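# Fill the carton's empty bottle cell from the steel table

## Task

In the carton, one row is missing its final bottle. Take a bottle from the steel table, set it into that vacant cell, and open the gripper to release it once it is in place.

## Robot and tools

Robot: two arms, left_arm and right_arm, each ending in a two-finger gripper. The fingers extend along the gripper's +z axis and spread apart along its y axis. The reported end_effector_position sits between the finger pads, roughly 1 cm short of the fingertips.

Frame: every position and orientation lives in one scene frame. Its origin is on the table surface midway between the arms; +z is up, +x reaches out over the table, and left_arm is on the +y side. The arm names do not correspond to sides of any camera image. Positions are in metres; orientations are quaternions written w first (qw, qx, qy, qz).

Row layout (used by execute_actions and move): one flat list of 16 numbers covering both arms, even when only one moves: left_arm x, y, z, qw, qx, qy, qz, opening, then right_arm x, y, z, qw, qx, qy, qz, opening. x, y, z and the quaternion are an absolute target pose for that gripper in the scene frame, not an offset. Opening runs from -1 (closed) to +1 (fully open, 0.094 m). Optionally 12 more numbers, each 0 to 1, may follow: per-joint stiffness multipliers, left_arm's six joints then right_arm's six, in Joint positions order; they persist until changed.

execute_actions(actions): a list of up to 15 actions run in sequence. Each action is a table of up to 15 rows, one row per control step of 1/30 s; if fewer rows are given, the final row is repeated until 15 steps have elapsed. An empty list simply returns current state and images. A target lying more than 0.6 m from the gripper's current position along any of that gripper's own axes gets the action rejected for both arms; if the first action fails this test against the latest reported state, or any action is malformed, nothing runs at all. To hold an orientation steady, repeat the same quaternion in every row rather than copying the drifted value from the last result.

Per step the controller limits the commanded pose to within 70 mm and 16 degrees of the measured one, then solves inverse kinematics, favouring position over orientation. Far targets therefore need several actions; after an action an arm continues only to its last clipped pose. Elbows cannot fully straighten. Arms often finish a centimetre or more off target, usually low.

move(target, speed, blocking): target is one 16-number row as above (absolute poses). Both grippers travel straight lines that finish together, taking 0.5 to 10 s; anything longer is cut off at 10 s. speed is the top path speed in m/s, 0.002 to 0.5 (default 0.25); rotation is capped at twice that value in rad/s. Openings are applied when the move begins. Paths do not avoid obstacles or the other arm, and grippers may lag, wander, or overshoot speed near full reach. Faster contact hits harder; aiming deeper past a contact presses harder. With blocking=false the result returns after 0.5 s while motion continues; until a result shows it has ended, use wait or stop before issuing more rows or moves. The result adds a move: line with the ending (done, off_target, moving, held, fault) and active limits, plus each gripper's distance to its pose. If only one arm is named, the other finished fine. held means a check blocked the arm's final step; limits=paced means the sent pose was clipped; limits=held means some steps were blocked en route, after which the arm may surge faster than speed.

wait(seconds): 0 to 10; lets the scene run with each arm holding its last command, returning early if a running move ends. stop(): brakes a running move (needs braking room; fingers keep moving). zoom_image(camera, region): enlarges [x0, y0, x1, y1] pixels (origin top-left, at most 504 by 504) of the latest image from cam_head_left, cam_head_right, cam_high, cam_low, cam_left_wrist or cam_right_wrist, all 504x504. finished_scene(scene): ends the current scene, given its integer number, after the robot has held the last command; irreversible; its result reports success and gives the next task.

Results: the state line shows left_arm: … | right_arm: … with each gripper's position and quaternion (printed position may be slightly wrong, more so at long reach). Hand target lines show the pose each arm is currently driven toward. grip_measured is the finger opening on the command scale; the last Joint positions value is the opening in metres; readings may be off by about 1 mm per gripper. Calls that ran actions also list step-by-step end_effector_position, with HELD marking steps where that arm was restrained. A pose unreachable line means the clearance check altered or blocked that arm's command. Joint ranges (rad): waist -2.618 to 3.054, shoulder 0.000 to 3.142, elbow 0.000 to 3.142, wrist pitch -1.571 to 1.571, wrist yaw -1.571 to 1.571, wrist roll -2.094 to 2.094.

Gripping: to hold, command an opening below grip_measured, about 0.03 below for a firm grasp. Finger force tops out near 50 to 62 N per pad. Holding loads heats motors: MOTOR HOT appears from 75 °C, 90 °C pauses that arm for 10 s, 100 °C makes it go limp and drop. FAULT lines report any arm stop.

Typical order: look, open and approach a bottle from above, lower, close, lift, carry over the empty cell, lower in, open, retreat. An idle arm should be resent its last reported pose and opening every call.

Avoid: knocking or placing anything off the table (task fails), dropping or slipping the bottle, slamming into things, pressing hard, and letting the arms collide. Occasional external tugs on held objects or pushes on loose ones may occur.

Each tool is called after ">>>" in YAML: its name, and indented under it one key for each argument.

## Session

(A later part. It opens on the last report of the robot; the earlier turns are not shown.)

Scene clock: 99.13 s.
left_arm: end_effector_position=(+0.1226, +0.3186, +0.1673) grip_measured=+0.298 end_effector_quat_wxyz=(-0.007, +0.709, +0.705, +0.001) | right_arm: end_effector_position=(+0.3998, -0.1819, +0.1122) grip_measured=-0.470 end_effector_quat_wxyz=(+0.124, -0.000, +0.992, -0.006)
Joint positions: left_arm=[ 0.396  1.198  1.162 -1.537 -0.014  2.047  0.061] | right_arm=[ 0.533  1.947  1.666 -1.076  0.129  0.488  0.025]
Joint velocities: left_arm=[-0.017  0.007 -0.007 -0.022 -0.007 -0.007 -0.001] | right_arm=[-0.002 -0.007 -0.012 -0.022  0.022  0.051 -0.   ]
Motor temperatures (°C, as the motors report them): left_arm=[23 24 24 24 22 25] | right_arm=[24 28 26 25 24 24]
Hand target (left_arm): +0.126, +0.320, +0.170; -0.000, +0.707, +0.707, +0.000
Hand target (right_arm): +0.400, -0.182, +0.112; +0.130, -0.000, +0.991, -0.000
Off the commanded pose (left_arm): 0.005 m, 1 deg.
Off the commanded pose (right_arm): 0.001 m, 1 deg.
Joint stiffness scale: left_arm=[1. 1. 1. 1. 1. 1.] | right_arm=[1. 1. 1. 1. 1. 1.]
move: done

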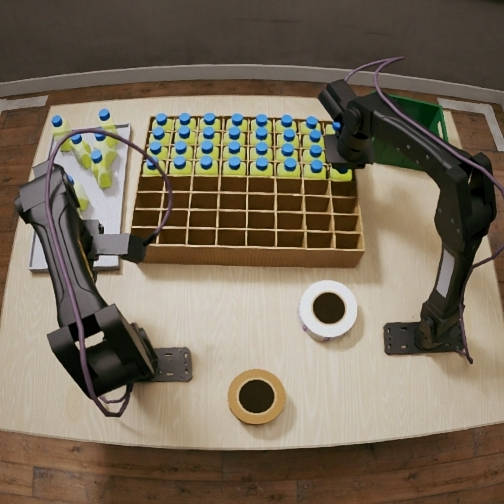

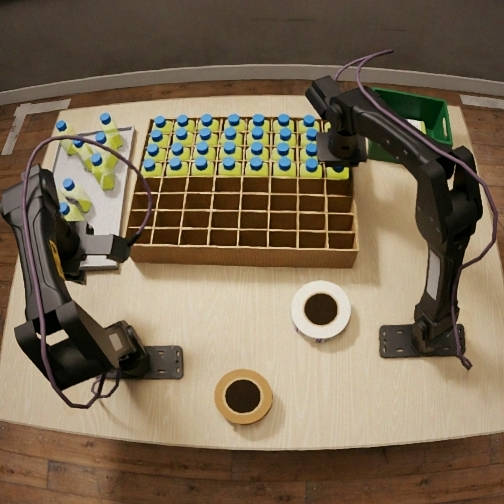

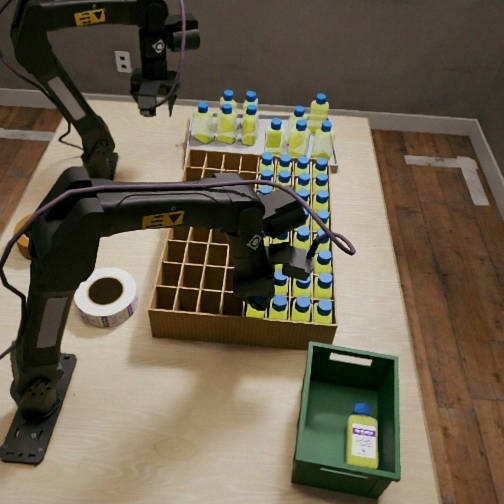

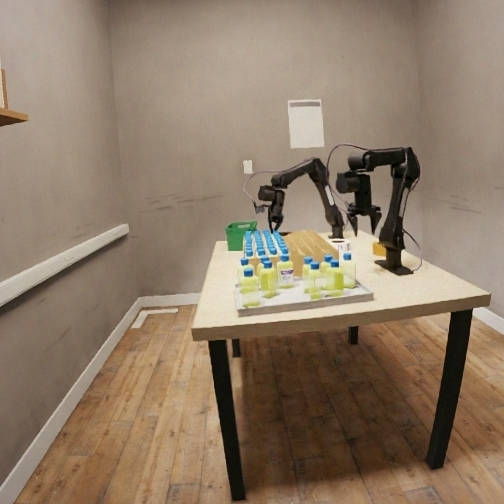

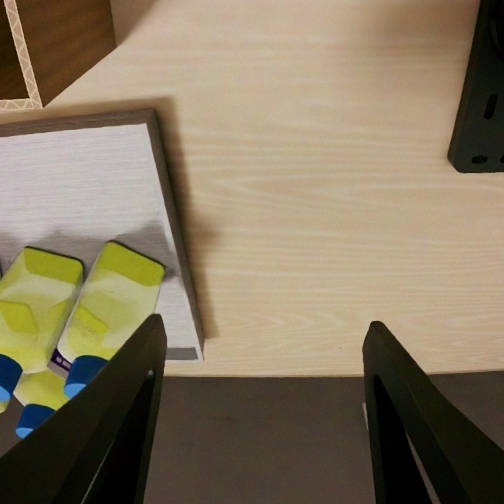

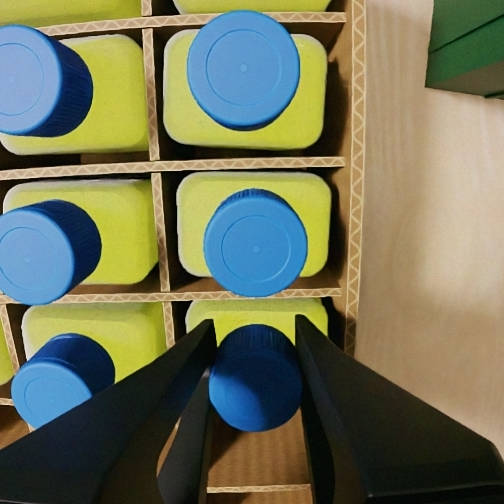

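>>> execute_actions:
  actions:
    - [ [0.126,0.32,0.17,0,0.7071,0.7071,0,0.3,0.3995,-0.1825,0.112,0.1305,0,0.9914,0,-0.1], [0.126,0.32,0.17,0,0.7071,0.7071,0,0.3,0.3995,-0.1825,0.112,0.1305,0,0.9914,0,-0.1], [0.126,0.32,0.17,0,0.7071,0.7071,0,0.3,0.3995,-0.1825,0.112,0.1305,0,0.9914,0,-0.1], [0.126,0.32,0.17,0,0.7071,0.7071,0,0.3,0.3995,-0.1825,0.112,0.1305,0,0.9914,0,-0.1], [0.126,0.32,0.17,0,0.7071,0.7071,0,0.3,0.3995,-0.1825,0.112,0.1305,0,0.9914,0,-0.1], [0.126,0.32,0.17,0,0.7071,0.7071,0,0.3,0.3995,-0.1825,0.112,0.1305,0,0.9914,0,-0.1], [0.126,0.32,0.17,0,0.7071,0.7071,0,0.3,0.3995,-0.1825,0.112,0.1305,0,0.9914,0,-0.1], [0.126,0.32,0.17,0,0.7071,0.7071,0,0.3,0.3995,-0.1825,0.112,0.1305,0,0.9914,0,-0.1], [0.126,0.32,0.17,0,0.7071,0.7071,0,0.3,0.3995,-0.1825,0.112,0.1305,0,0.9914,0,-0.1], [0.126,0.32,0.17,0,0.7071,0.7071,0,0.3,0.3995,-0.1825,0.1125,0.1305,0,0.9914,0,-0.1], [0.126,0.32,0.17,0,0.7071,0.7071,0,0.3,0.3995,-0.1825,0.1135,0.1305,0,0.9914,0,-0.1], [0.126,0.32,0.17,0,0.7071,0.7071,0,0.3,0.3995,-0.1825,0.1152,0.1305,0,0.9914,0,-0.1], [0.126,0.32,0.17,0,0.7071,0.7071,0,0.3,0.3995,-0.1825,0.1177,0.1305,0,0.9914,0,-0.1], [0.126,0.32,0.17,0,0.7071,0.7071,0,0.3,0.3995,-0.1825,0.1208,0.1305,0,0.9914,0,-0.1], [0.126,0.32,0.17,0,0.7071,0.7071,0,0.3,0.3995,-0.1825,0.1244,0.1305,0,0.9914,0,-0.1] ]
    - [ [0.126,0.32,0.17,0,0.7071,0.7071,0,0.3,0.3995,-0.1825,0.1284,0.1305,0,0.9914,0,-0.1], [0.126,0.32,0.17,0,0.7071,0.7071,0,0.3,0.3995,-0.1825,0.1327,0.1305,0,0.9914,0,-0.1], [0.126,0.32,0.17,0,0.7071,0.7071,0,0.3,0.3995,-0.1825,0.1373,0.1305,0,0.9914,0,-0.1], [0.126,0.32,0.17,0,0.7071,0.7071,0,0.3,0.3995,-0.1825,0.1420,0.1305,0,0.9914,0,-0.1], [0.126,0.32,0.17,0,0.7071,0.7071,0,0.3,0.3995,-0.1825,0.1467,0.1305,0,0.9914,0,-0.1], [0.126,0.32,0.17,0,0.7071,0.7071,0,0.3,0.3995,-0.1825,0.1513,0.1305,0,0.9914,0,-0.1], [0.126,0.32,0.17,0,0.7071,0.7071,0,0.3,0.3995,-0.1825,0.1556,0.1305,0,0.9914,0,-0.1], [0.126,0.32,0.17,0,0.7071,0.7071,0,0.3,0.3995,-0.1825,0.1596,0.1305,0,0.9914,0,-0.1], [0.126,0.32,0.17,0,0.7071,0.7071,0,0.3,0.3995,-0.1825,0.1632,0.1305,0,0.9914,0,-0.1], [0.126,0.32,0.17,0,0.7071,0.7071,0,0.3,0.3995,-0.1825,0.1663,0.1305,0,0.9914,0,-0.1], [0.126,0.32,0.17,0,0.7071,0.7071,0,0.3,0.3995,-0.1825,0.1688,0.1305,0,0.9914,0,-0.1], [0.126,0.32,0.17,0,0.7071,0.7071,0,0.3,0.3995,-0.1825,0.1705,0.1305,0,0.9914,0,-0.1], [0.126,0.32,0.17,0,0.7071,0.7071,0,0.3,0.3995,-0.1825,0.1715,0.1305,0,0.9914,0,-0.1], [0.126,0.32,0.17,0,0.7071,0.7071,0,0.3,0.3995,-0.1825,0.1720,0.1305,0,0.9914,0,-0.1] ]

>>> zoom_image:
  camera: "cam_high"
  region: [200, 230, 340, 350]

Scene clock: 102.40 s.
left_arm: end_effector_position=(+0.1226, +0.3186, +0.1673) grip_measured=+0.298 end_effector_quat_wxyz=(-0.007, +0.709, +0.705, +0.001) | right_arm: end_effector_position=(+0.4062, -0.1783, +0.1631) grip_measured=-0.101 end_effector_quat_wxyz=(+0.142, +0.001, +0.990, +0.004)
Joint positions: left_arm=[ 0.396  1.198  1.162 -1.537 -0.014  2.047  0.061] | right_arm=[ 0.533  1.947  1.858 -1.227  0.129  0.488  0.042]
Joint velocities: left_arm=[-0.007 -0.007  0.012  0.022 -0.037 -0.037  0.   ] | right_arm=[ 0.002  0.007  0.149 -0.198  0.007 -0.007  0.   ]
Motor temperatures (°C, as the motors report them): left_arm=[23 24 24 24 22 25] | right_arm=[24 28 26 25 24 24]
Hand target (left_arm): +0.126, +0.320, +0.170; -0.000, +0.707, +0.707, +0.000
Hand target (right_arm): +0.398, -0.183, +0.172; +0.132, -0.000, +0.991, +0.001
Off the commanded pose (left_arm): 0.005 m, 1 deg.
Off the commanded pose (right_arm): 0.012 m, 1 deg.
Joint stiffness scale: left_arm=[1. 1. 1. 1. 1. 1.] | right_arm=[1. 1. 1. 1. 1. 1.]
Step readings (end_effector_position; steps 1 to 15: 1st action; 16 to 30: 2nd action):
0: left_arm (+0.1226, +0.3186, +0.1673) | right_arm (+0.3998, -0.1819, +0.1122)
1: left_arm (+0.1226, +0.3186, +0.1673) | right_arm (+0.3999, -0.1818, +0.1123)
2: left_arm (+0.1226, +0.3186, +0.1673) | right_arm (+0.4004, -0.1816, +0.1118)
4: left_arm (+0.1226, +0.3186, +0.1673) | right_arm (+0.3997, -0.1820, +0.1097)
8: left_arm (+0.1226, +0.3186, +0.1673) | right_arm (+0.3992, -0.1822, +0.1085)
15: left_arm (+0.1226, +0.3186, +0.1673) | right_arm (+0.3989, -0.1824, +0.1084)
16: left_arm (+0.1226, +0.3186, +0.1673) | right_arm (+0.3987, -0.1825, +0.1091)
17: left_arm (+0.1226, +0.3186, +0.1673) | right_arm (+0.3985, -0.1826, +0.1105)
19: left_arm (+0.1226, +0.3186, +0.1673) | right_arm (+0.3986, -0.1825, +0.1159)
23: left_arm (+0.1226, +0.3186, +0.1673) | right_arm (+0.4031, -0.1801, +0.1356)
30: end_effector_position above

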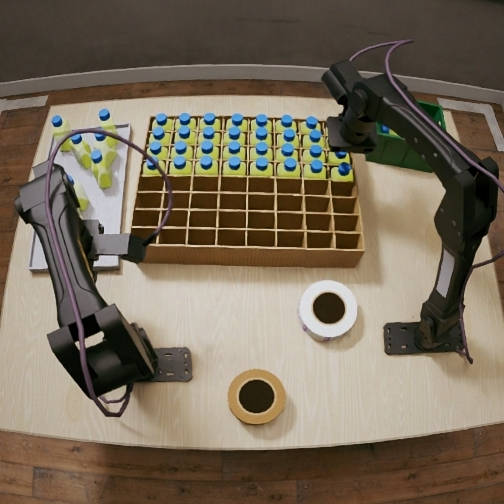

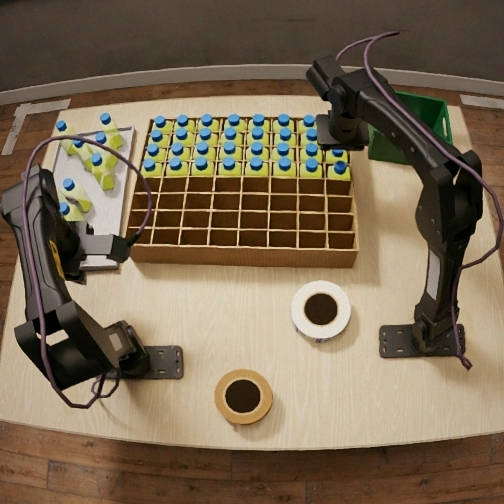

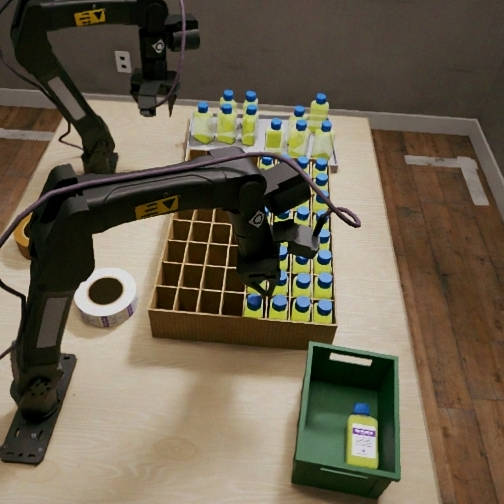

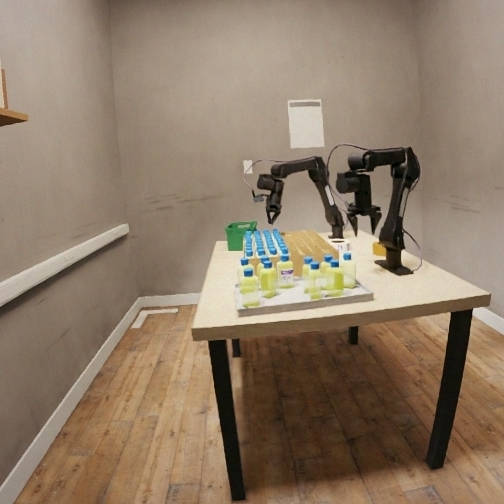

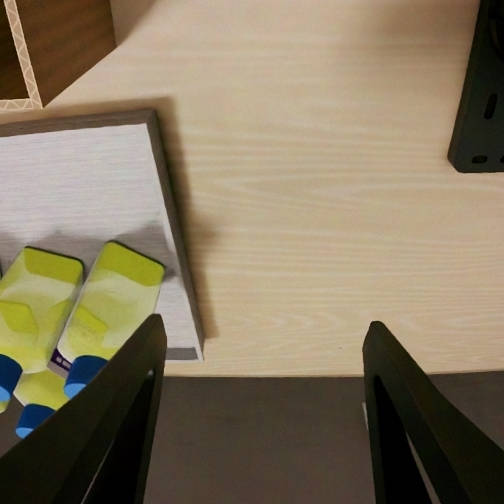

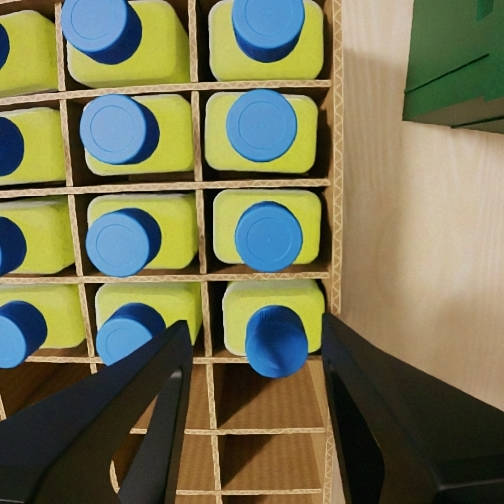

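Region (200, 230, 340, 350) of cam_high's 504x504 image, scaled by 3.600, with more detail than that image has; it fills the top 432 rows of this view, and the rest is white.

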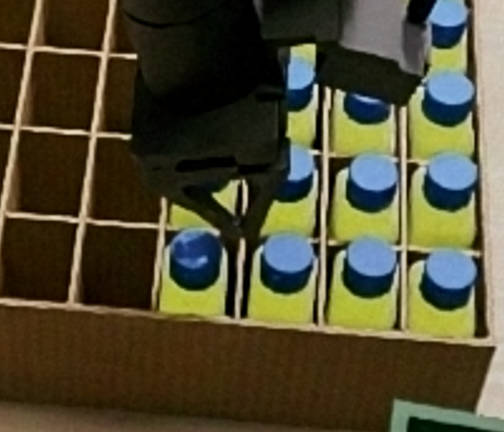

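>>> finished_scene:
  scene: 1

The scene is finished: the task was done.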